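# Two robots move a block from office to lab

## Task

Get the wooden block off the office bench and leave it resting on the lab bench. r1 begins inside the office and r2 in the corridor linking office and lab. The office door cannot be opened, but the office's service window onto the corridor is open. The lab door can be pushed open only while someone keeps the release button on the office wall pressed. By the end the lab door must be closed, both grippers must have released everything and the robots must have backed away. The block must stay on the bench by itself, not held there by a robot. A robot that topples or is left leaning means failure.

## Robot and tools

Robots: r1 and r2 are identical Hello Robot Stretch 3 units. Each has a two-wheel differential base (0.33 m long, 0.34 m wide) with a passive rear caster, a mast carrying a lift, and a telescoping arm that sticks out to the robot's right side. The base cannot drive sideways, so to move the gripper forward or back you drive the base. Spins happen about a point midway between the drive wheels, 0.05 m behind the front edge. With the arm pulled in and the wrist folded, a spin sweeps a circle of radius 0.28 m. An unfolded, level wrist reaches beyond that circle.

Frames: the base frame sits on the floor between the drive wheels, x forward, y left, z up. hand_pose is given in this frame, at the point where closed fingertips meet. The odometry frame is the base frame as it was at scene start. base_odometry counts wheel rotation, so wheel slip shows up as travel. Heading is left-positive, -3.142 to 3.142. Each robot reports in its own frames only. Relative positions between robots come only from images, lidar_m, wrist_depth_mm and head_depth_mm.

execute_actions: argument actions is a list holding zero or one action. An empty list just returns the state and images. The action is an object keyed by robot name, "r1" and/or "r2". Under each name:
- base: exactly one of {"translate_m": d}, a straight drive offset in metres from where the base last measured itself, -1 to 1, forward positive; or {"rotate_rad": d}, a spin offset in radians, -3.2 to 3.2, counter-clockwise (left) positive.
- joints: absolute targets by name. lift_m 0 to 1.1 (arm height on the mast). arm_m 0 to 0.52 (extension). wrist_yaw_rad -1.345 to 4.42 (0 along the arm, positive toward the front, 3.0 folded over the base). wrist_pitch_rad -1.57 to 0.451 (0 level, negative tips down). wrist_roll_rad -2.911 to 2.911 (0 fingers side by side). gripper_m -0.089 to 0.179 (bigger is wider; the actual fingertip gap is about 0.007 m less when nearly shut and 0.025 m less when fully open, and zero below 0.007). head_pan_rad -3.953 to 1.73 (0 ahead, positive left, -1.57 along the arm). head_tilt_rad -1.53 to 0.419 (negative down).
- contact_limits: {"arm_m": effort percent 1 to 100}; the arm motion halts with contact_stop when its effort reaches that level. Lower is gentler, but too low stops at once. The limit also caps the holding force until the next action.
Everything in one action starts at once and may finish at different times. No action runs past 15 s. A robot, base or joint you omit may keep pushing toward its previous target without any status telling you. An unknown key or out-of-range number rejects the whole call and nothing moves. If a result reports a stop, later motion, wait and finished_scene calls in that same reply are skipped. cameras: list of names from r1_head_camera, r1_nav_camera, r1_wrist_camera, r2_head_camera, r2_nav_camera, r2_wrist_camera, or all; omitted/null means all, [] means none.

wait: seconds, 0 to 10; commands nothing and returns the same as an empty action. zoom_image: camera plus region [x0, y0, x1, y1] in pixels of that camera's latest full image, top-left origin, at most 504 by 504. finished_scene: scene, the current scene number; it is final and the task must hold afterwards.

Results: base_status and joint_status describe how each motion ended. done for the base means the wheels turned the full amount, slip included. off_target means stopped short and possibly still pushing. After contact_stop, time_out or torque_fault the old target is dropped. The lift and arm stop on firm contact and then go slack until next commanded. A slack lift may sink under load or keep pressing. Base, wrist and head never contact-stop. A wrist servo pushed hard for seconds shuts off for 10 s (torque_fault) and goes limp. on_its_own lists uncommanded behaviour; its "held at" is a target, not a position. motor_effort is percent of maximum, positive toward larger joint values, peak in brackets; readings carry fixed bias and noise. Positive wheel effort pushes forward. lidar_m gives 12 distances in metres, sector 1 straight ahead, counting counter-clockwise (4 left, 7 behind, 10 right), in a plane 0.17 m high; "-" means nothing seen. It misses glass and thin legs, and its own body can hide sectors 5, 6, 9 and 10. wrist_depth_mm (45 to 1000) and head_depth_mm (280 to 4000) are 7x7 grids of median depth from the top left. base_tilt is in degrees, forward and right positive, with up to about 4 degrees of fixed bias. turned_by_wheels and turned_by_imu give turning since the last result.

Speed: the base is fast (0.30 m/s, 1.9 rad/s) only when stowed: lift_m under 0.30, arm_m under 0.03, wrist_yaw_rad over 2.54; otherwise 0.10 m/s and 0.63 rad/s.

Gripping: command gripper_m below the object's width to grasp; to let go, open at least 0.02 above where the fingers met it. Neither reading nor status proves a hold. Folding or unfolding the wrist is safe only with lift_m 0.32 to 0.95, wrist_pitch_rad -0.4 and roll near 0; once folded, the lift may drop to 0.25. With yaw below -0.4 keep pitch at -0.5 or lower.

Avoid: any base pressing on the other robot, since there is no contact report and a few extra millimetres press hard. Avoid arm pushes against rigid things with the gripper above roughly 0.45 m, repeated pushes after a contact_stop, and driving while gripping or hooking something fixed. Avoid snagging furniture, especially when reversing; if it happens, reverse the last move in small steps, free the gripper, and lower lift_m to about 0.2 if still leaning. Also avoid drops, slips, slams and hard impacts. Loose objects may occasionally get nudged. Robots do not wait for each other, and equal drive commands can differ by up to 2.5 cm per metre.

Each tool is called after ">>>" as name(argument=value, ...), one argument or row to a line, values as JSON.

## Session

>>> execute_actions(
  actions=[],
)

Scene clock: 0.00 s.
r1.base_odometry: x=+0.000 y=+0.000 heading=+0.000 (m, m, rad; r1's odometry frame)
r1.turned_by_wheels: +0.000 (rad since the last result)
r1.turned_by_imu: +0.000 (rad since the last result)
r1.base_tilt: forward=-1.8 right=+1.0 (deg)
r1.lidar_m: 1.06 1.05 1.25 1.35 1.35 1.61 2.97 2.12 0.90 1.45 1.99 1.20
r1.head_depth_mm: 1078 1075 1082 1080 1093 1091 1098 / 1051 1059 1063 1064 1075 1069 1078 / 1032 1037 1043 1045 1047 1051 1055 / 1017 1019 1023 1025 1024 1028 1030 / 995 998 1004 1004 1002 1015 1015 / 974 977 984 984 991 995 997 / 960 965 965 965 973 976 974
r1.base_status: not commanded
r1.joint_positions: lift_m=+0.334 arm_m=-0.002 wrist_yaw_rad=+2.874 wrist_pitch_rad=-0.490 wrist_roll_rad=-0.018 gripper_m=+0.037 head_pan_rad=-0.010 head_tilt_rad=+0.000
r1.joint_status: not commanded
r1.motor_effort: left_wheel=+0 right_wheel=+0 lift_m=+42 arm_m=+0 wrist_yaw_rad=+0 wrist_pitch_rad=+4 wrist_roll_rad=+0 gripper_m=+0 head_pan_rad=-1 head_tilt_rad=+2 (%)
r1.hand_pose: x=+0.0355 y=+0.0643 z=+0.3305 quat_wxyz=(+0.261, +0.696, +0.081, +0.664) (m; r1's base frame)
r1.wrist_depth_mm: - - - - - - 863 / - - - - - - 906 / - 945 940 997 - 997 912 / - 762 753 764 785 795 818 / 612 616 661 640 656 644 659 / 527 - - 547 563 563 565 / 477 - - 480 478 491 490
r2.base_odometry: x=+0.000 y=+0.000 heading=+0.000 (m, m, rad; r2's odometry frame)
r2.turned_by_wheels: +0.000 (rad since the last result)
r2.turned_by_imu: +0.000 (rad since the last result)
r2.base_tilt: forward=-0.6 right=+3.0 (deg)
r2.lidar_m: 1.09 2.44 1.38 0.96 0.91 0.93 0.80 0.76 0.78 0.81 0.77 0.87
r2.head_depth_mm: 993 993 988 985 986 981 978 / 1062 1063 1063 1068 1070 1070 1068 / 1130 1128 1124 1120 1121 1117 1108 / 1305 1296 1291 1293 1286 1282 1277 / 1540 1536 1524 1526 1513 1501 1507 / 1829 1869 1856 1837 1834 1825 1817 / 2010 2384 2367 2352 2322 2322 2200
r2.base_status: not commanded
r2.joint_positions: lift_m=+0.314 arm_m=+0.002 wrist_yaw_rad=+2.826 wrist_pitch_rad=-0.544 wrist_roll_rad=+0.016 gripper_m=+0.037 head_pan_rad=+0.002 head_tilt_rad=+0.016
r2.joint_status: not commanded
r2.motor_effort: left_wheel=+0 right_wheel=+1 lift_m=+39 arm_m=+0 wrist_yaw_rad=-1 wrist_pitch_rad=+6 wrist_roll_rad=+0 gripper_m=+0 head_pan_rad=+0 head_tilt_rad=+0 (%)
r2.hand_pose: x=+0.0430 y=+0.0500 z=+0.2995 quat_wxyz=(+0.296, +0.707, +0.078, +0.637) (m; r2's base frame)
r2.wrist_depth_mm: - 842 - - - - - / - 894 - - - - - / - 762 805 809 836 833 870 / 641 643 657 650 664 655 693 / 544 - 546 567 568 570 580 / 469 - - 485 495 493 498 / - - - 422 416 430 438
pictures: r1_head_camera (sideways: a quarter turn clockwise sets it upright), r1_nav_camera (sideways: a quarter turn counterclockwise sets it upright), r1_wrist_camera, r2_head_camera (sideways: a quarter turn clockwise sets it upright), r2_nav_camera (sideways: a quarter turn counterclockwise sets it upright), r2_wrist_camera
Images, in order (width x height): r1_head_camera 896x504, r1_nav_camera 672x504, r1_wrist_camera 644x364, r2_head_camera 896x504, r2_nav_camera 672x504, r2_wrist_camera 644x364.

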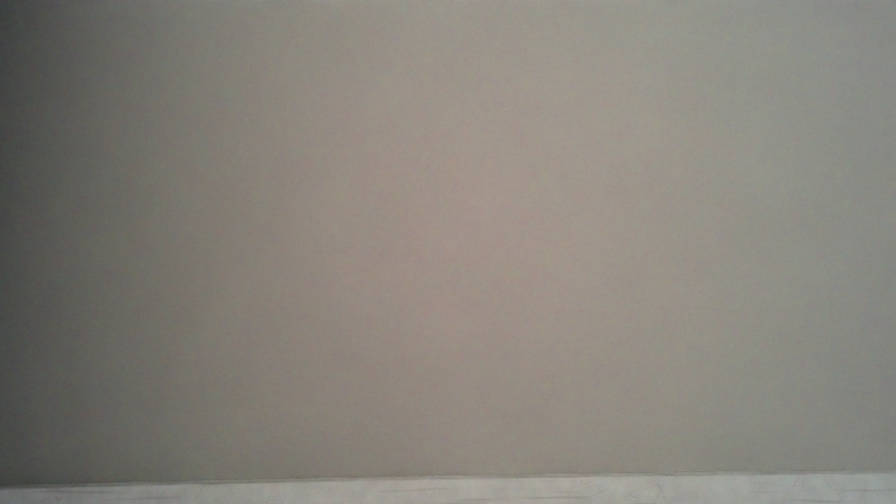

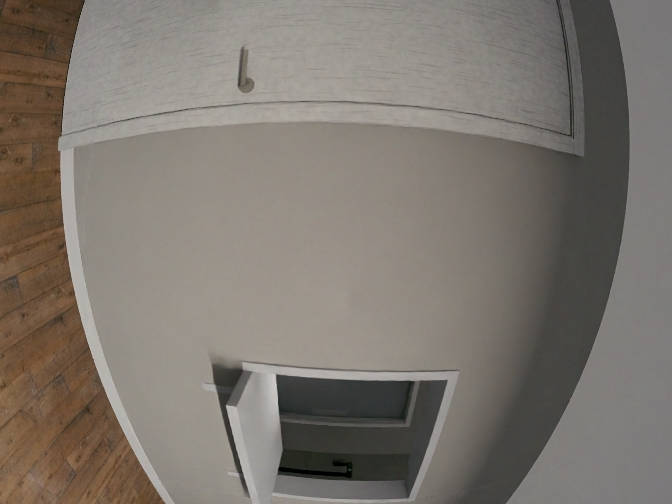

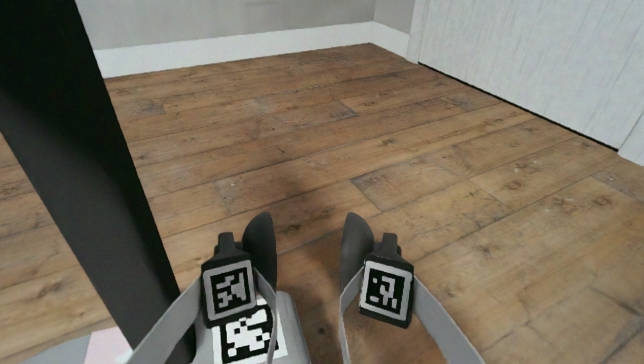

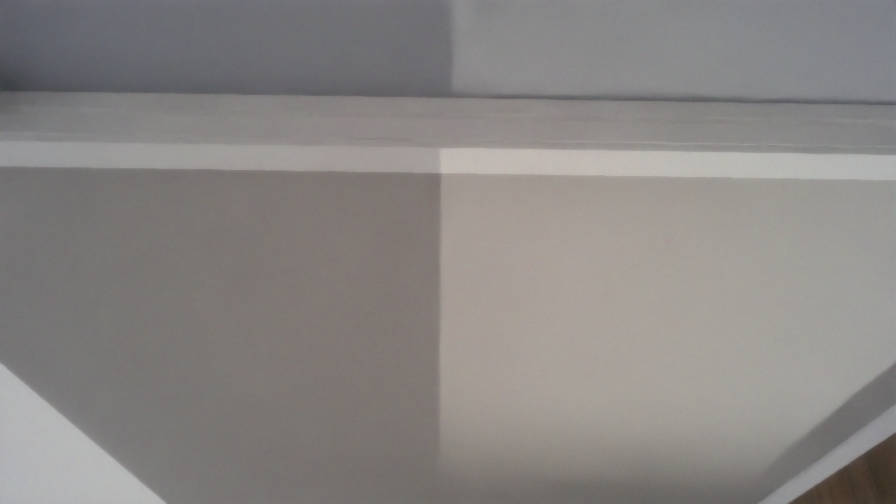

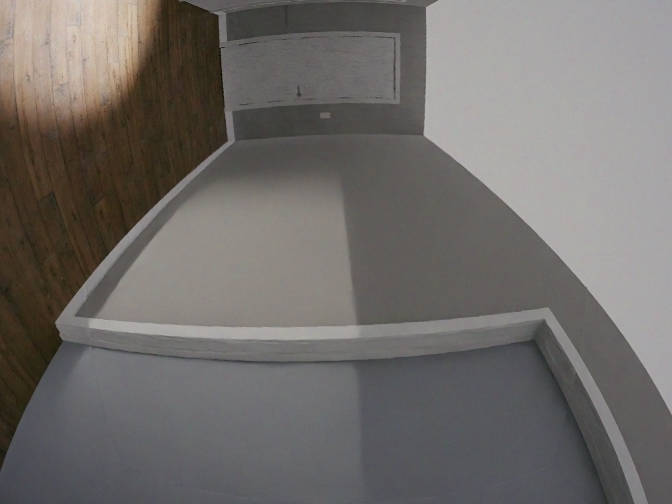

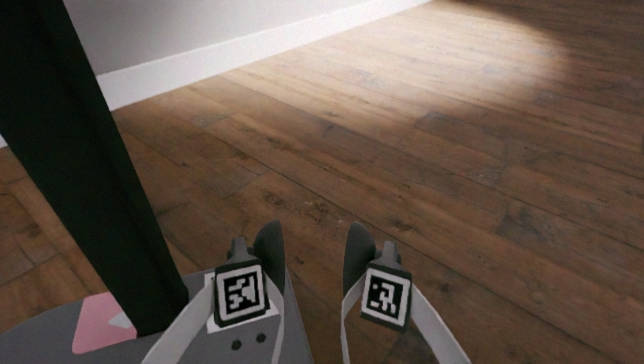

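>>> execute_actions(
  actions=[
    {"r1":{"joints":{"head_pan_rad":-1.6,"head_tilt_rad":-0.5}},"r2":{"joints":{"head_pan_rad":-0.95,"head_tilt_rad":-0.4}}},
  ],
  cameras=["r1_nav_camera","r2_nav_camera"],
)

>>> execute_actions(
  actions=[
    {"r1":{"joints":{"head_pan_rad":-3.1}},"r2":{"base":{"rotate_rad":-2.56},"joints":{"head_pan_rad":-1.57,"lift_m":0.27}}},
  ],
  cameras=["r1_nav_camera","r2_nav_camera"],
)

Scene clock: 1.57 s.
r1.base_odometry: x=+0.000 y=+0.000 heading=+0.000 (m, m, rad; r1's odometry frame)
r1.turned_by_wheels: +0.000 (rad since the last result)
r1.turned_by_imu: +0.000 (rad since the last result)
r1.base_tilt: forward=-1.8 right=+1.0 (deg)
r1.lidar_m: 1.06 1.05 1.24 1.35 1.35 1.61 2.96 2.13 0.90 1.45 1.99 1.20
r1.head_depth_mm: 3008 3280 3452 1250 1815 1490 1243 / 2983 3266 3489 2296 1759 1495 1246 / 2887 3182 3414 2584 1908 1514 1255 / 2853 3080 3319 2577 1911 1510 1254 / 2820 2998 3236 2633 1931 1521 1259 / 2747 3002 3311 2643 1935 1525 1263 / 2724 2952 3225 2663 1940 1535 1269
r1.base_status: not commanded
r1.joint_positions: lift_m=+0.334 arm_m=-0.002 wrist_yaw_rad=+2.874 wrist_pitch_rad=-0.490 wrist_roll_rad=-0.018 gripper_m=+0.037 head_pan_rad=-1.593 head_tilt_rad=-0.493
r1.joint_status: all done
r1.motor_effort: left_wheel=-1(1) right_wheel=-1(0) lift_m=+42(42) arm_m=+0(0) wrist_yaw_rad=+0(0) wrist_pitch_rad=+3(3) wrist_roll_rad=+0(0) gripper_m=+0(1) head_pan_rad=-4(40) head_tilt_rad=-2(23) (%)
r1.hand_pose: x=+0.0355 y=+0.0643 z=+0.3305 quat_wxyz=(+0.261, +0.696, +0.081, +0.664) (m; r1's base frame)
r1.wrist_depth_mm: - - - - - - 863 / - - - - - - 897 / - 955 958 959 969 - 900 / - 739 766 765 792 790 813 / 618 623 654 638 654 654 654 / 527 - - 547 565 556 569 / 480 - - 480 476 487 481
r2.base_odometry: x=+0.000 y=+0.000 heading=+0.000 (m, m, rad; r2's odometry frame)
r2.turned_by_wheels: +0.000 (rad since the last result)
r2.turned_by_imu: +0.000 (rad since the last result)
r2.base_tilt: forward=-0.9 right=+2.8 (deg)
r2.lidar_m: 1.09 2.43 1.38 0.96 0.91 0.92 0.80 0.76 0.78 0.81 0.77 0.86
r2.head_depth_mm: 619 669 727 789 858 946 1048 / 682 713 734 785 852 945 1051 / 704 754 810 879 948 1029 1121 / 706 756 812 881 962 1057 1175 / 704 756 814 883 963 1061 1180 / 706 757 817 888 965 1066 1177 / 708 759 819 883 968 1065 1188
r2.base_status: not commanded
r2.joint_positions: lift_m=+0.314 arm_m=+0.002 wrist_yaw_rad=+2.826 wrist_pitch_rad=-0.544 wrist_roll_rad=+0.016 gripper_m=+0.037 head_pan_rad=-0.943 head_tilt_rad=-0.394
r2.joint_status: all done
r2.motor_effort: left_wheel=-1(2) right_wheel=+0(0) lift_m=+39(39) arm_m=+0(0) wrist_yaw_rad=-1(1) wrist_pitch_rad=+5(6) wrist_roll_rad=+0(0) gripper_m=+0(0) head_pan_rad=-2(37) head_tilt_rad=-1(20) (%)
r2.hand_pose: x=+0.0430 y=+0.0500 z=+0.2995 quat_wxyz=(+0.296, +0.707, +0.078, +0.637) (m; r2's base frame)
r2.wrist_depth_mm: - 836 - - - - - / - 871 - - - - - / - 787 789 823 821 835 873 / 631 655 654 666 678 684 684 / 539 - 562 569 565 569 570 / 470 - - 478 494 486 490 / - - - 424 412 431 433
pictures: r1_nav_camera (sideways: a quarter turn counterclockwise sets it upright), r2_nav_camera (sideways: a quarter turn counterclockwise sets it upright)
camera_calibration (this result's frames):
r1_nav_camera: T_world_to_cam=[[0.0317027, -0.497053, 0.867141, -1.08573], [-0.997496, 0.039139, 0.0589034, -0.0194311], [-0.0632171, -0.866837, -0.494568, 0.601277], [0, 0, 0, 1]] pos_world=[0.0530493, -0.0176979, 1.24]
r2_nav_camera: T_world_to_cam=[[0.208992, -0.31526, 0.925707, -1.15982], [-0.791743, -0.610164, -0.0290507, 0.0906816], [0.573991, -0.72685, -0.377124, 0.439392], [0, 0, 0, 1]] pos_world=[0.0619814, 0.00905921, 1.24199]
Images, in order (width x height): r1_nav_camera 672x504, r2_nav_camera 672x504.

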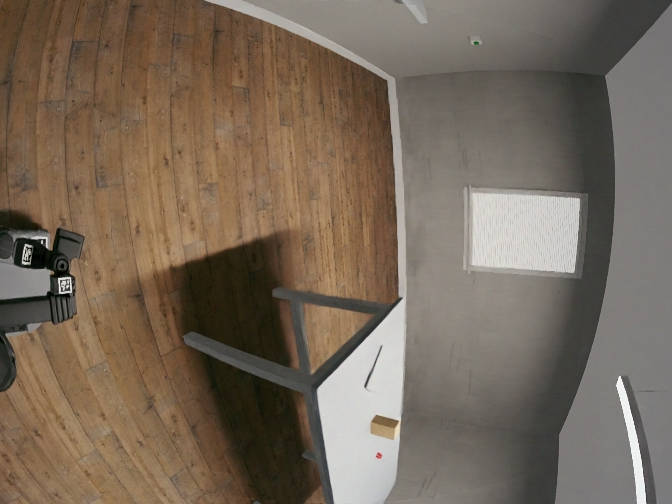

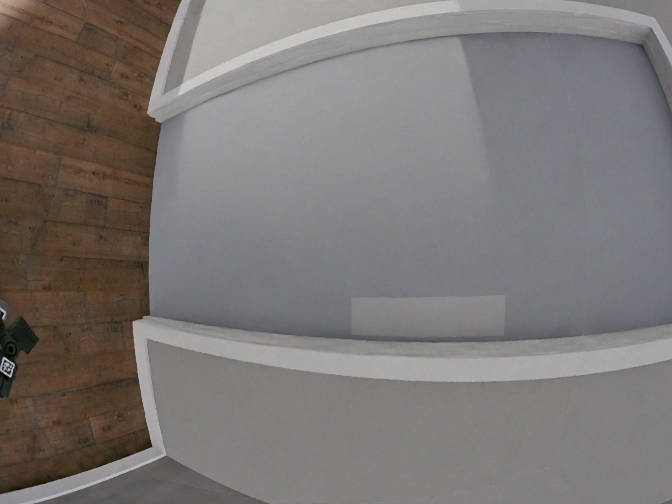

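Scene clock: 4.43 s.
r1.base_odometry: x=+0.000 y=+0.000 heading=+0.000 (m, m, rad; r1's odometry frame)
r1.turned_by_wheels: +0.000 (rad since the last result)
r1.turned_by_imu: -0.001 (rad since the last result)
r1.base_tilt: forward=-1.8 right=+1.0 (deg)
r1.lidar_m: 1.06 1.05 1.25 1.35 1.35 1.61 2.98 2.12 0.90 1.45 1.99 1.20
r1.head_depth_mm: 2723 2808 2959 2542 1883 1500 1248 / 2765 2990 3287 2561 1891 1504 1253 / 2735 2982 3243 2580 1887 1504 1250 / 2729 2953 3246 2575 1904 1512 1257 / 2676 2911 3204 2618 1932 1525 1263 / 2624 2836 3104 2609 1941 1527 1263 / 2615 2836 3109 2654 1939 1532 1266
r1.base_status: not commanded
r1.joint_positions: lift_m=+0.334 arm_m=-0.002 wrist_yaw_rad=+2.874 wrist_pitch_rad=-0.490 wrist_roll_rad=-0.018 gripper_m=+0.037 head_pan_rad=-3.093 head_tilt_rad=-0.494
r1.joint_status: all done
r1.motor_effort: left_wheel=+0(0) right_wheel=+0(1) lift_m=+42(42) arm_m=+0(0) wrist_yaw_rad=+0(0) wrist_pitch_rad=+3(3) wrist_roll_rad=+0(0) gripper_m=+0(1) head_pan_rad=-4(41) head_tilt_rad=-2(2) (%)
r1.hand_pose: x=+0.0355 y=+0.0643 z=+0.3305 quat_wxyz=(+0.261, +0.696, +0.081, +0.664) (m; r1's base frame)
r1.wrist_depth_mm: - - - - - - 877 / - - - - - - 917 / - 954 941 948 1000 986 936 / - 750 768 766 770 812 803 / 620 615 647 639 653 656 661 / 535 - - 543 573 551 573 / 479 - - 478 483 491 491
r2.base_odometry: x=+0.000 y=+0.000 heading=-2.560 (m, m, rad; r2's odometry frame)
r2.turned_by_wheels: -2.560 (rad since the last result)
r2.turned_by_imu: -2.574 (rad since the last result)
r2.base_tilt: forward=-0.8 right=+2.7 (deg)
r2.lidar_m: 0.76 0.79 0.80 0.77 0.88 1.09 2.91 1.30 0.94 0.91 0.94 0.79
r2.head_depth_mm: 762 819 882 956 1046 1154 1285 / 763 815 881 954 1045 1152 1284 / 758 814 879 951 1036 1139 1278 / 758 814 876 950 1038 1136 1272 / 755 810 873 946 1035 1132 1264 / 753 808 868 944 1027 1130 1260 / 753 807 865 939 1025 1125 1251
r2.base_status: done
r2.joint_positions: lift_m=+0.270 arm_m=+0.002 wrist_yaw_rad=+2.826 wrist_pitch_rad=-0.544 wrist_roll_rad=+0.016 gripper_m=+0.037 head_pan_rad=-1.563 head_tilt_rad=-0.395
r2.joint_status: all done
r2.motor_effort: left_wheel=+1(13) right_wheel=-2(9) lift_m=+26(41) arm_m=+0(0) wrist_yaw_rad=+0(1) wrist_pitch_rad=+6(6) wrist_roll_rad=+0(0) gripper_m=+1(1) head_pan_rad=-3(35) head_tilt_rad=-2(2) (%)
r2.hand_pose: x=+0.0429 y=+0.0498 z=+0.2557 quat_wxyz=(+0.296, +0.707, +0.079, +0.637) (m; r2's base frame)
r2.wrist_depth_mm: - 731 760 792 841 813 648 / - 783 840 863 913 830 660 / - 709 711 735 761 747 657 / - 585 593 589 605 609 602 / 491 - 513 516 506 512 516 / - - - 438 447 438 445 / - - - 379 376 382 393
pictures: r1_nav_camera (sideways: a quarter turn counterclockwise sets it upright), r2_nav_camera (sideways: a quarter turn counterclockwise sets it upright)
camera_calibration (this result's frames):
r1_nav_camera: T_world_to_cam=[[-0.493724, -0.0667816, 0.867051, -1.08241], [-0.0315105, 0.997766, 0.0589065, -0.0253277], [-0.869048, 0.00176231, -0.494725, 0.606397], [0, 0, 0, 1]] pos_world=[-0.00822225, -0.0480827, 1.24]
r2_nav_camera: T_world_to_cam=[[-0.0132374, -0.378778, 0.925393, -1.15805], [-0.998924, -0.0361218, -0.0290744, 0.0919762], [0.0444396, -0.924782, -0.377892, 0.443622], [0, 0, 0, 1]] pos_world=[0.0568334, -0.0250677, 1.24197]
Images, in order (width x height): r1_nav_camera 672x504, r2_nav_camera 672x504.

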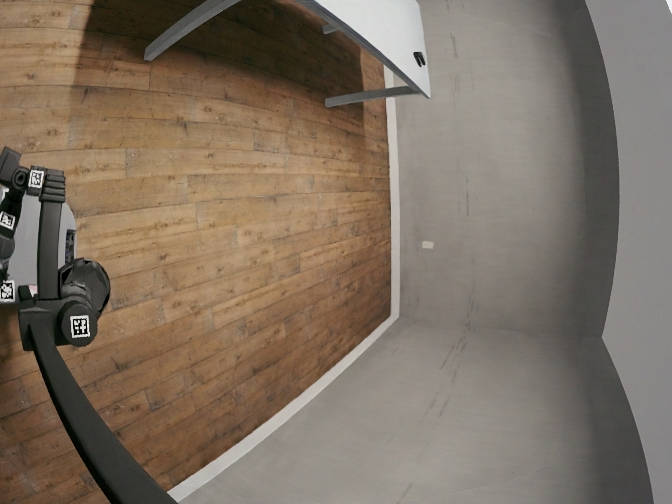

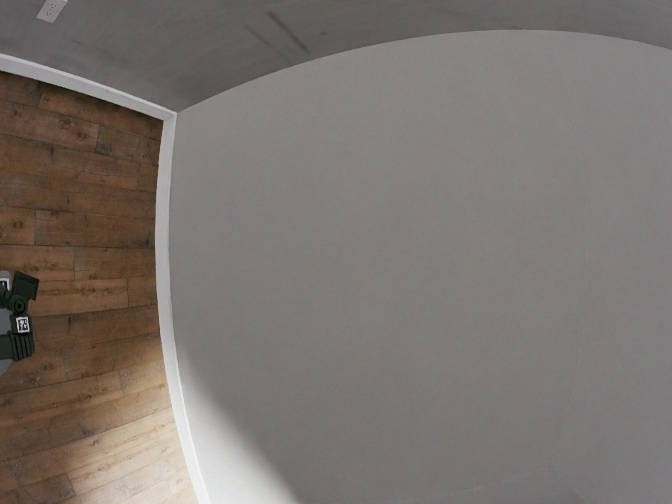

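>>> execute_actions(
  actions=[
    {"r1":{"base":{"rotate_rad":0.6},"joints":{"head_pan_rad":-2.8,"head_tilt_rad":-0.35,"lift_m":0.27}},"r2":{"base":{"rotate_rad":0.35},"joints":{"head_pan_rad":-2.4,"head_tilt_rad":-0.3}}},
  ],
  cameras=["r1_head_camera","r2_nav_camera"],
)

>>> execute_actions(
  actions=[
    {"r1":{"base":{"translate_m":-1},"joints":{"head_pan_rad":-1.57,"head_tilt_rad":-0.6}},"r2":{"base":{"translate_m":-1},"joints":{"head_pan_rad":-1.57,"head_tilt_rad":-0.6}}},
  ],
  cameras=[],
)

>>> execute_actions(
  actions=[
    {"r1":{"base":{"rotate_rad":-0.44},"joints":{"lift_m":0.9,"wrist_pitch_rad":-0.4}},"r2":{"base":{"rotate_rad":-0.39}}},
  ],
  cameras=["r1_head_camera","r1_nav_camera","r2_nav_camera"],
)

Scene clock: 6.90 s.
r1.base_odometry: x=+0.000 y=+0.000 heading=+0.600 (m, m, rad; r1's odometry frame)
r1.turned_by_wheels: +0.600 (rad since the last result)
r1.turned_by_imu: +0.601 (rad since the last result)
r1.base_tilt: forward=-1.8 right=+1.0 (deg)
r1.lidar_m: 1.05 1.31 1.35 1.36 1.69 3.25 2.12 0.90 3.41 1.78 1.16 1.06
r1.head_depth_mm: 2919 3074 3240 1789 2248 1697 1357 / 3129 3333 3497 1538 2252 1699 1370 / 3439 3650 3795 1442 2171 1716 1380 / 3826 - - 1458 1126 1650 1304 / 3690 - - 1467 1071 1679 1346 / 3442 3559 3722 1481 2121 1688 1382 / 3138 3308 3492 3079 2123 1679 1388
r1.base_status: done
r1.joint_positions: lift_m=+0.270 arm_m=-0.002 wrist_yaw_rad=+2.874 wrist_pitch_rad=-0.491 wrist_roll_rad=-0.018 gripper_m=+0.037 head_pan_rad=-2.807 head_tilt_rad=-0.359
r1.joint_status: all done
r1.motor_effort: left_wheel=-3(8) right_wheel=+2(7) lift_m=+33(40) arm_m=+0(0) wrist_yaw_rad=+0(0) wrist_pitch_rad=+4(3) wrist_roll_rad=+0(0) gripper_m=+0(1) head_pan_rad=+3(25) head_tilt_rad=+4(14) (%)
r1.hand_pose: x=+0.0354 y=+0.0642 z=+0.2670 quat_wxyz=(+0.261, +0.696, +0.081, +0.664) (m; r1's base frame)
r1.wrist_depth_mm: - - - - - - - / - - - - - - - / - 788 838 827 838 860 874 / - 626 659 653 675 674 689 / 523 533 553 552 559 561 571 / 465 - - 467 492 477 482 / - - - 411 406 413 420
r2.base_odometry: x=+0.000 y=+0.000 heading=-2.210 (m, m, rad; r2's odometry frame)
r2.turned_by_wheels: +0.350 (rad since the last result)
r2.turned_by_imu: +0.352 (rad since the last result)
r2.base_tilt: forward=-0.8 right=+3.0 (deg)
r2.lidar_m: 0.76 0.85 0.77 0.85 1.03 1.79 1.61 1.00 0.91 0.91 0.85 0.76
r2.head_depth_mm: 1052 1127 1211 1310 1432 1587 1547 / 991 1053 1136 1222 1324 1443 1493 / 937 992 1063 1139 1227 1326 1428 / 886 938 995 1063 1143 1231 1331 / 839 891 942 1003 1074 1148 1243 / 800 844 894 946 1006 1076 1155 / 765 803 846 895 951 1014 1078
r2.base_status: done
r2.joint_positions: lift_m=+0.270 arm_m=+0.002 wrist_yaw_rad=+2.826 wrist_pitch_rad=-0.544 wrist_roll_rad=+0.016 gripper_m=+0.037 head_pan_rad=-2.393 head_tilt_rad=-0.309
r2.joint_status: all done
r2.motor_effort: left_wheel=-3(11) right_wheel=+3(9) lift_m=+26(26) arm_m=-1(1) wrist_yaw_rad=-1(1) wrist_pitch_rad=+6(6) wrist_roll_rad=+0(1) gripper_m=+0(0) head_pan_rad=-3(37) head_tilt_rad=+4(14) (%)
r2.hand_pose: x=+0.0429 y=+0.0498 z=+0.2557 quat_wxyz=(+0.296, +0.707, +0.079, +0.637) (m; r2's base frame)
r2.wrist_depth_mm: - 801 810 801 725 733 727 / - 858 881 873 814 788 778 / - 716 720 717 733 759 764 / - 574 597 592 595 605 616 / 483 - 526 516 507 512 521 / - - - 431 443 442 443 / - - - 384 371 389 391
pictures: r1_head_camera (sideways: a quarter turn clockwise sets it upright), r2_nav_camera (sideways: a quarter turn counterclockwise sets it upright)
camera_calibration (this result's frames):
r1_head_camera: T_world_to_cam=[[0.344022, 0.122833, -0.930893, 1.22695], [0.348998, -0.937108, 0.00532276, -0.00644506], [-0.871693, -0.326711, -0.365254, 0.436358], [0, 0, 0, 1]] pos_world=[-0.0394773, -0.0141868, 1.30157]
r2_nav_camera: T_world_to_cam=[[-0.228945, -0.190768, 0.954564, -1.19482], [-0.702843, 0.71085, -0.0265097, 0.0868342], [-0.673495, -0.676978, -0.296825, 0.342499], [0, 0, 0, 1]] pos_world=[0.018155, -0.0577942, 1.24449]
Images, in order (width x height): r1_head_camera 896x504, r2_nav_camera 672x504.

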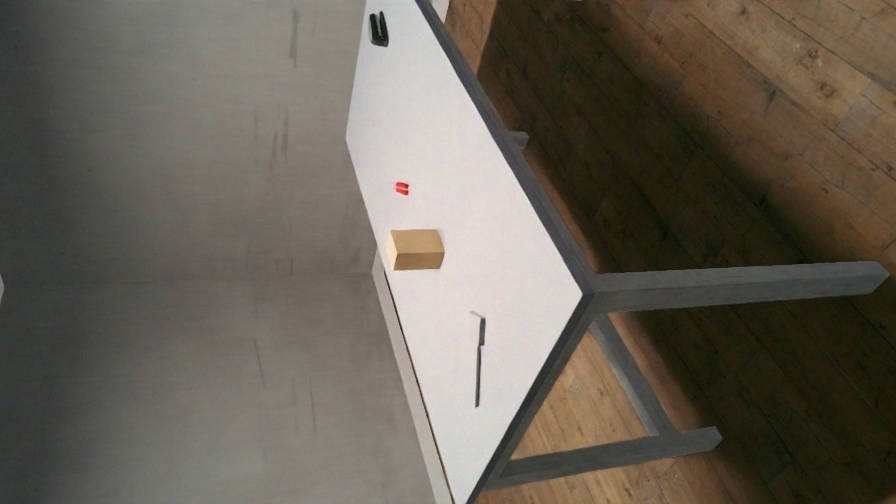

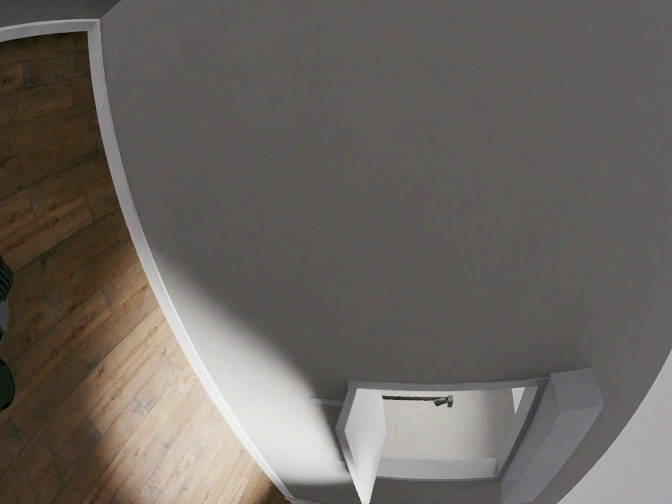

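Scene clock: 11.90 s.
r1.base_odometry: x=-0.825 y=-0.564 heading=+0.600 (m, m, rad; r1's odometry frame)
r1.turned_by_wheels: +0.000 (rad since the last result)
r1.turned_by_imu: -0.003 (rad since the last result)
r1.base_tilt: forward=-1.9 right=+0.9 (deg)
r1.lidar_m: 2.02 1.87 1.73 1.74 2.16 2.32 1.13 1.04 0.96 0.97 0.43 1.99
r1.head_depth_mm: 2397 2629 2823 898 700 574 489 / 2502 2798 2965 908 703 578 511 / 2662 2911 3059 914 709 579 1114 / 2739 3083 3125 958 713 582 1146 / 2857 3196 3132 2244 717 585 856 / 2802 2973 2993 2259 1739 622 1178 / 2438 2520 2699 2307 1751 1394 1208
r1.base_status: done
r1.joint_positions: lift_m=+0.270 arm_m=-0.002 wrist_yaw_rad=+2.874 wrist_pitch_rad=-0.491 wrist_roll_rad=-0.018 gripper_m=+0.037 head_pan_rad=-1.577 head_tilt_rad=-0.593
r1.joint_status: all done
r1.motor_effort: left_wheel=-3(12) right_wheel=+2(6) lift_m=+33(33) arm_m=+0(0) wrist_yaw_rad=-1(1) wrist_pitch_rad=+4(4) wrist_roll_rad=+0(0) gripper_m=+0(1) head_pan_rad=+3(38) head_tilt_rad=-2(16) (%)
r1.hand_pose: x=+0.0354 y=+0.0642 z=+0.2670 quat_wxyz=(+0.261, +0.696, +0.082, +0.664) (m; r1's base frame)
r1.wrist_depth_mm: - - - - - - - / - - - - - - - / - 800 793 832 837 862 859 / - 643 652 649 662 685 682 / 527 543 566 551 557 559 566 / 470 - - 468 486 480 484 / - - - 412 407 419 423
r2.base_odometry: x=+0.597 y=+0.802 heading=-2.210 (m, m, rad; r2's odometry frame)
r2.turned_by_wheels: +0.000 (rad since the last result)
r2.turned_by_imu: +0.003 (rad since the last result)
r2.base_tilt: forward=-0.8 right=+2.9 (deg)
r2.lidar_m: 1.71 1.31 1.10 1.11 1.34 2.60 1.01 0.63 0.57 0.57 0.69 1.34
r2.head_depth_mm: 447 490 540 597 673 782 927 / 460 504 560 626 713 825 985 / 474 522 579 652 744 870 1046 / 488 539 602 680 782 919 1116 / 503 558 625 710 823 979 1174 / 520 579 650 742 866 1041 1206 / 537 600 677 780 917 1113 1234
r2.base_status: done
r2.joint_positions: lift_m=+0.270 arm_m=+0.002 wrist_yaw_rad=+2.826 wrist_pitch_rad=-0.545 wrist_roll_rad=+0.016 gripper_m=+0.037 head_pan_rad=-1.577 head_tilt_rad=-0.592
r2.joint_status: all done
r2.motor_effort: left_wheel=-3(11) right_wheel=+2(7) lift_m=+26(27) arm_m=+0(0) wrist_yaw_rad=-1(1) wrist_pitch_rad=+7(6) wrist_roll_rad=+0(0) gripper_m=+0(0) head_pan_rad=+4(38) head_tilt_rad=-2(19) (%)
r2.hand_pose: x=+0.0429 y=+0.0497 z=+0.2556 quat_wxyz=(+0.296, +0.707, +0.079, +0.637) (m; r2's base frame)
r2.wrist_depth_mm: - - - - - - - / - 917 904 945 - - - / - 728 726 739 736 755 774 / - 584 592 584 592 593 618 / 477 - 511 514 513 512 514 / - - - 432 447 437 450 / - - - 378 374 386 387
pictures: none
No camera images: the call's "cameras" was empty. Leave "cameras" out to get every camera's image.

Scene clock: 18.47 s.
r1.base_odometry: x=-0.825 y=-0.564 heading=+0.160 (m, m, rad; r1's odometry frame)
r1.turned_by_wheels: -0.440 (rad since the last result)
r1.turned_by_imu: -0.442 (rad since the last result)
r1.base_tilt: forward=-1.8 right=+1.0 (deg)
r1.lidar_m: 1.99 2.04 1.82 1.72 1.76 2.32 2.33 1.13 1.01 0.96 0.45 0.43
r1.head_depth_mm: 2520 2816 3020 898 703 - - / 2521 2768 2907 837 705 607 - / 2533 2809 2955 875 707 611 - / 2515 2765 2956 923 714 616 - / 2509 2807 2966 923 715 600 - / 2491 2737 2992 932 723 587 522 / 2521 2762 2990 942 724 589 523
r1.base_status: done
r1.joint_positions: lift_m=+0.900 arm_m=-0.002 wrist_yaw_rad=+2.874 wrist_pitch_rad=-0.420 wrist_roll_rad=-0.018 gripper_m=+0.037 head_pan_rad=-1.577 head_tilt_rad=-0.593
r1.joint_status: all done
r1.motor_effort: left_wheel=+2(9) right_wheel=-2(7) lift_m=+51(57) arm_m=+0(0) wrist_yaw_rad=+0(0) wrist_pitch_rad=+5(6) wrist_roll_rad=+0(0) gripper_m=-1(0) head_pan_rad=+3(3) head_tilt_rad=-3(3) (%)
r1.hand_pose: x=+0.0379 y=+0.0733 z=+0.9119 quat_wxyz=(+0.238, +0.699, +0.057, +0.672) (m; r1's base frame)
r1.wrist_depth_mm: - - - - - - - / - - - - - - - / - - - - - - - / - - - - - - - / - - - - - - - / - - - - - - - / - - - - - - -
r2.base_odometry: x=+0.597 y=+0.802 heading=-2.600 (m, m, rad; r2's odometry frame)
r2.turned_by_wheels: -0.390 (rad since the last result)
r2.turned_by_imu: -0.392 (rad since the last result)
r2.base_tilt: forward=-0.8 right=+2.8 (deg)
r2.lidar_m: 1.70 1.64 1.24 1.10 1.13 1.50 2.64 0.85 0.60 0.57 0.58 0.77
r2.head_depth_mm: - 2850 933 676 532 926 1146 / - 2813 927 672 530 912 1120 / - 2497 920 670 527 901 1105 / 455 503 572 643 745 889 1088 / 459 508 566 643 742 878 1071 / 456 504 563 637 733 863 1052 / 453 500 558 631 726 855 1037
r2.base_status: done
r2.joint_positions: lift_m=+0.270 arm_m=+0.002 wrist_yaw_rad=+2.826 wrist_pitch_rad=-0.545 wrist_roll_rad=+0.016 gripper_m=+0.037 head_pan_rad=-1.577 head_tilt_rad=-0.593
r2.joint_status: not commanded
r2.motor_effort: left_wheel=+1(9) right_wheel=-2(8) lift_m=+27(27) arm_m=-1(0) wrist_yaw_rad=-1(1) wrist_pitch_rad=+6(6) wrist_roll_rad=+0(0) gripper_m=+0(0) head_pan_rad=+4(4) head_tilt_rad=-2(3) (%)
r2.hand_pose: x=+0.0429 y=+0.0497 z=+0.2556 quat_wxyz=(+0.296, +0.707, +0.079, +0.637) (m; r2's base frame)
r2.wrist_depth_mm: - 914 - - - - - / - 917 964 952 - - - / - 720 715 738 751 750 775 / - 575 580 594 591 611 611 / 487 - 525 518 501 511 518 / - - - 424 440 436 445 / - - - 381 378 387 384
pictures: r1_head_camera (sideways: a quarter turn clockwise sets it upright), r1_nav_camera (sideways: a quarter turn counterclockwise sets it upright), r2_nav_camera (sideways: a quarter turn counterclockwise sets it upright)
camera_calibration (this result's frames):
r1_head_camera: T_world_to_cam=[[0.000449207, 0.571439, -0.820644, 1.08524], [0.99985, 0.0139373, 0.0102523, -0.0168306], [0.0172961, -0.820526, -0.571348, 0.699102], [0, 0, 0, 1]] pos_world=[0.00424879, -0.0462852, 1.2902]
r1_nav_camera: T_world_to_cam=[[0.0390803, -0.580226, 0.813517, -1.01586], [-0.998028, 0.0173568, 0.0603234, -0.0212689], [-0.0491212, -0.814271, -0.578403, 0.710266], [0, 0, 0, 1]] pos_world=[0.0533623, -0.0107095, 1.23852]
r2_nav_camera: T_world_to_cam=[[-0.0195105, -0.552803, 0.833083, -1.03761], [-0.999288, -0.0161326, -0.0341079, 0.0985234], [0.0322948, -0.833156, -0.552095, 0.670369], [0, 0, 0, 1]] pos_world=[0.0565596, -0.0134827, 1.23788]
Images, in order (width x height): r1_head_camera 896x504, r1_nav_camera 672x504, r2_nav_camera 672x504.

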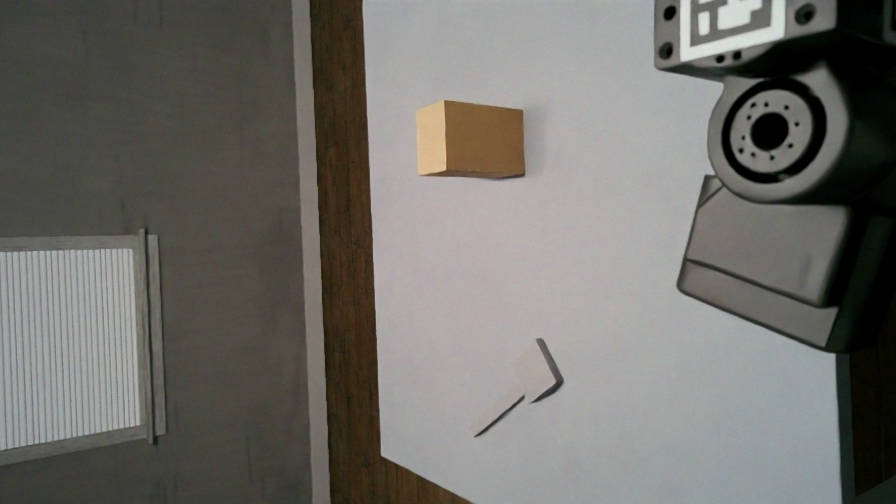

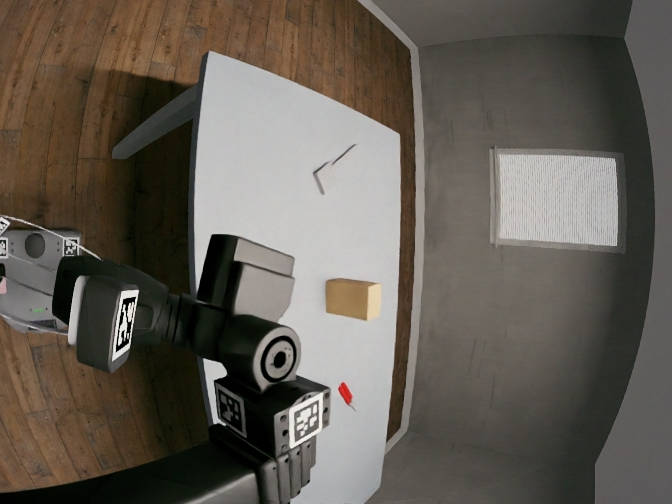

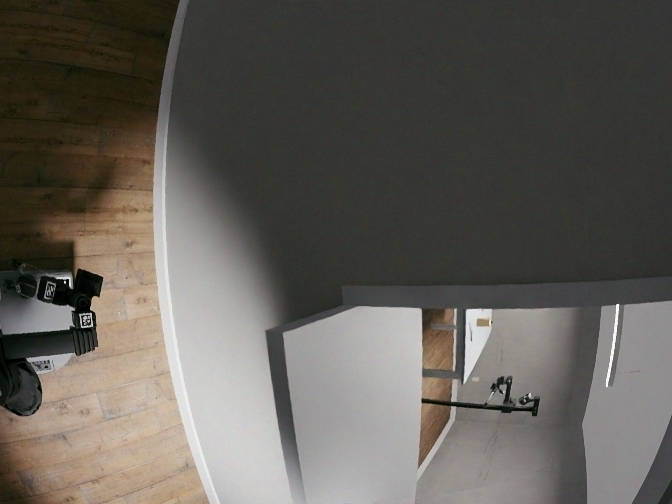

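>>> execute_actions(
  actions=[
    {"r1":{"base":{"translate_m":-0.09},"joints":{"wrist_yaw_rad":0,"gripper_m":0.17}},"r2":{"base":{"rotate_rad":0.05},"joints":{"lift_m":0.94,"wrist_pitch_rad":-0.4}}},
  ],
  cameras=[],
)

>>> execute_actions(
  actions=[
    {"r1":{"joints":{"wrist_pitch_rad":0,"lift_m":0.74,"arm_m":0.1}},"r2":{"joints":{"wrist_yaw_rad":1.5,"gripper_m":0.17}}},
  ],
  cameras=["r1_head_camera","r1_wrist_camera"],
)

Scene clock: 31.07 s.
r1.base_odometry: x=-0.914 y=-0.579 heading=+0.160 (m, m, rad; r1's odometry frame)
r1.turned_by_wheels: +0.000 (rad since the last result)
r1.turned_by_imu: -0.002 (rad since the last result)
r1.base_tilt: forward=-1.8 right=+1.0 (deg)
r1.lidar_m: 2.08 2.12 1.81 1.72 1.76 2.31 2.23 1.04 1.02 0.96 0.99 0.50
r1.head_depth_mm: 2527 2837 3030 901 713 - - / 2506 2780 2979 904 726 606 - / 2525 2751 2949 843 731 - - / 2514 2790 2930 885 711 582 527 / 2506 2761 2979 924 739 584 531 / 2498 2775 2979 932 720 586 532 / 2470 2743 3016 946 725 590 535
r1.base_status: done
r1.joint_positions: lift_m=+0.900 arm_m=-0.002 wrist_yaw_rad=+0.004 wrist_pitch_rad=-0.420 wrist_roll_rad=-0.018 gripper_m=+0.170 head_pan_rad=-1.577 head_tilt_rad=-0.593
r1.joint_status: all done
r1.motor_effort: left_wheel=+3(4) right_wheel=-2(6) lift_m=+51(51) arm_m=+0(0) wrist_yaw_rad=-4(7) wrist_pitch_rad=+5(5) wrist_roll_rad=+0(0) gripper_m=+0(85) head_pan_rad=+3(3) head_tilt_rad=-2(2) (%)
r1.hand_pose: x=-0.0207 y=-0.3670 z=+0.9119 quat_wxyz=(+0.698, +0.150, -0.685, -0.145) (m; r1's base frame)
r1.wrist_depth_mm: - - - - - - - / - - - - - - - / 608 616 630 443 668 676 688 / 456 478 482 465 500 509 523 / 397 393 393 397 405 425 411 / - 332 333 336 340 343 348 / 266 284 287 288 291 287 295
r2.base_odometry: x=+0.597 y=+0.802 heading=-2.550 (m, m, rad; r2's odometry frame)
r2.turned_by_wheels: +0.050 (rad since the last result)
r2.turned_by_imu: +0.051 (rad since the last result)
r2.base_tilt: forward=-0.6 right=+2.9 (deg)
r2.lidar_m: 1.70 1.54 1.23 1.10 1.14 1.58 2.14 0.80 0.59 0.57 0.59 0.81
r2.head_depth_mm: - 2841 933 678 558 - - / - 2789 925 674 545 - - / 467 2265 833 662 544 - - / 461 509 570 646 749 - - / 460 509 569 645 744 - - / 459 508 569 642 743 833 1130 / 458 506 566 640 740 875 1067
r2.base_status: done
r2.joint_positions: lift_m=+0.940 arm_m=+0.002 wrist_yaw_rad=+2.826 wrist_pitch_rad=-0.419 wrist_roll_rad=+0.016 gripper_m=+0.037 head_pan_rad=-1.577 head_tilt_rad=-0.593
r2.joint_status: all done
r2.motor_effort: left_wheel=-2(7) right_wheel=+2(6) lift_m=+49(52) arm_m=-1(1) wrist_yaw_rad=-1(0) wrist_pitch_rad=+8(10) wrist_roll_rad=+0(0) gripper_m=+0(0) head_pan_rad=+4(4) head_tilt_rad=-2(2) (%)
r2.hand_pose: x=+0.0484 y=+0.0665 z=+0.9521 quat_wxyz=(+0.255, +0.711, +0.035, +0.654) (m; r2's base frame)
r2.wrist_depth_mm: 853 919 - - - - - / - - - - - - - / - - - - - - - / - - - - - - - / - - - - - - - / - - - - - - - / - - - - - - -
pictures: none
No camera images: the call's "cameras" was empty. Leave "cameras" out to get every camera's image.

Scene clock: 33.37 s.
r1.base_odometry: x=-0.914 y=-0.579 heading=+0.160 (m, m, rad; r1's odometry frame)
r1.turned_by_wheels: +0.000 (rad since the last result)
r1.turned_by_imu: -0.001 (rad since the last result)
r1.base_tilt: forward=-1.8 right=+1.0 (deg)
r1.lidar_m: 2.08 2.12 1.81 1.72 1.76 2.32 2.23 1.04 1.02 0.97 0.99 0.50
r1.head_depth_mm: 2553 2778 2949 896 701 606 - / 2549 2750 2964 906 705 620 - / 2522 2787 2963 843 731 - - / 2498 2766 2980 884 712 574 527 / 2495 2761 2961 924 718 585 529 / 2486 2801 3001 932 722 588 532 / 2510 2815 3027 945 725 592 534
r1.base_status: not commanded
r1.joint_positions: lift_m=+0.740 arm_m=+0.100 wrist_yaw_rad=+0.003 wrist_pitch_rad=-0.024 wrist_roll_rad=-0.018 gripper_m=+0.170 head_pan_rad=-1.577 head_tilt_rad=-0.593
r1.joint_status: all done
r1.motor_effort: left_wheel=+3(2) right_wheel=-2(2) lift_m=+32(47) arm_m=+2(2) wrist_yaw_rad=-2(3) wrist_pitch_rad=+6(7) wrist_roll_rad=+0(0) gripper_m=-1(1) head_pan_rad=+3(3) head_tilt_rad=-2(2) (%)
r1.hand_pose: x=-0.0208 y=-0.5003 z=+0.8489 quat_wxyz=(+0.714, +0.010, -0.700, -0.008) (m; r1's base frame)
r1.wrist_depth_mm: - - - - - - - / - - - - - - - / - - - - - - - / - - 607 294 - - - / 470 444 380 307 461 509 473 / - 306 304 310 314 313 323 / 213 234 236 236 239 232 231
r2.base_odometry: x=+0.597 y=+0.802 heading=-2.550 (m, m, rad; r2's odometry frame)
r2.turned_by_wheels: +0.000 (rad since the last result)
r2.turned_by_imu: +0.000 (rad since the last result)
r2.base_tilt: forward=-0.7 right=+2.9 (deg)
r2.lidar_m: 1.70 1.55 1.23 1.10 1.14 1.57 2.14 0.81 0.59 0.57 0.59 0.81
r2.head_depth_mm: - 2834 931 675 557 - - / - 2789 927 673 546 - - / 467 2238 834 664 543 - - / 461 509 571 647 746 862 - / 460 508 569 644 747 881 1009 / 460 507 568 642 744 877 - / 458 506 566 640 738 848 -
r2.base_status: not commanded
r2.joint_positions: lift_m=+0.940 arm_m=+0.002 wrist_yaw_rad=+1.502 wrist_pitch_rad=-0.419 wrist_roll_rad=+0.016 gripper_m=+0.170 head_pan_rad=-1.577 head_tilt_rad=-0.593
r2.joint_status: all done
r2.motor_effort: left_wheel=-3(4) right_wheel=+2(2) lift_m=+49(49) arm_m=-1(0) wrist_yaw_rad=-2(6) wrist_pitch_rad=+7(8) wrist_roll_rad=+0(0) gripper_m=+0(83) head_pan_rad=+4(4) head_tilt_rad=-1(4) (%)
r2.hand_pose: x=+0.2024 y=-0.1622 z=+0.9521 quat_wxyz=(+0.603, +0.582, -0.410, +0.360) (m; r2's base frame)
r2.wrist_depth_mm: - - - - - 634 451 / - - - - - 630 449 / - - - - - 643 449 / - - - - - 638 441 / - - - - - 640 449 / - - - - - 724 437 / - - - - - 693 422
pictures: r1_head_camera (sideways: a quarter turn clockwise sets it upright), r1_wrist_camera
camera_calibration (this result's frames):
r1_head_camera: T_world_to_cam=[[0.000449138, 0.571439, -0.820644, 1.08524], [0.99985, 0.0139374, 0.0102523, -0.0168306], [0.0172962, -0.820526, -0.571348, 0.699102], [0, 0, 0, 1]] pos_world=[0.00424879, -0.0462852, 1.2902]
r1_wrist_camera: T_world_to_cam=[[-0.998436, 0.0202004, 0.0521334, -0.0591196], [-0.0483997, 0.154522, -0.986803, 0.95375], [-0.0279896, -0.987783, -0.153303, -0.202127], [0, 0, 0, 1]] pos_world=[-0.0185234, -0.345839, 0.913259]
Images, in order (width x height): r1_head_camera 896x504, r1_wrist_camera 644x364.

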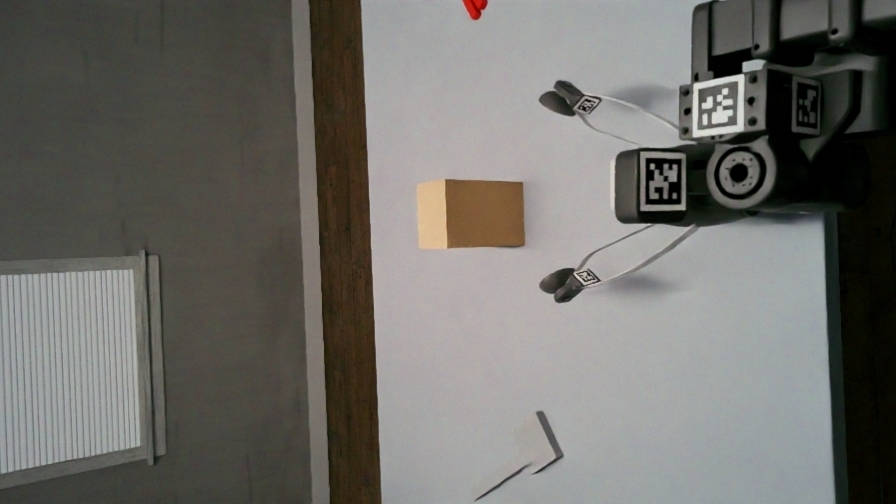

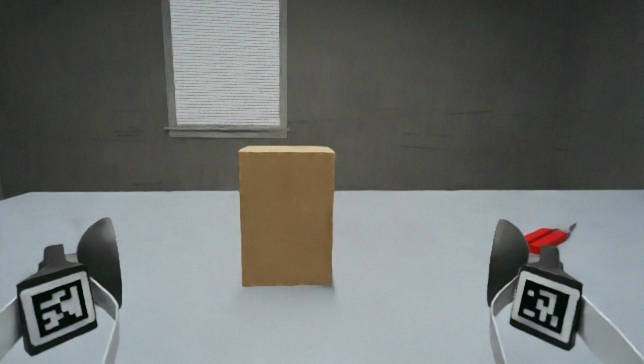

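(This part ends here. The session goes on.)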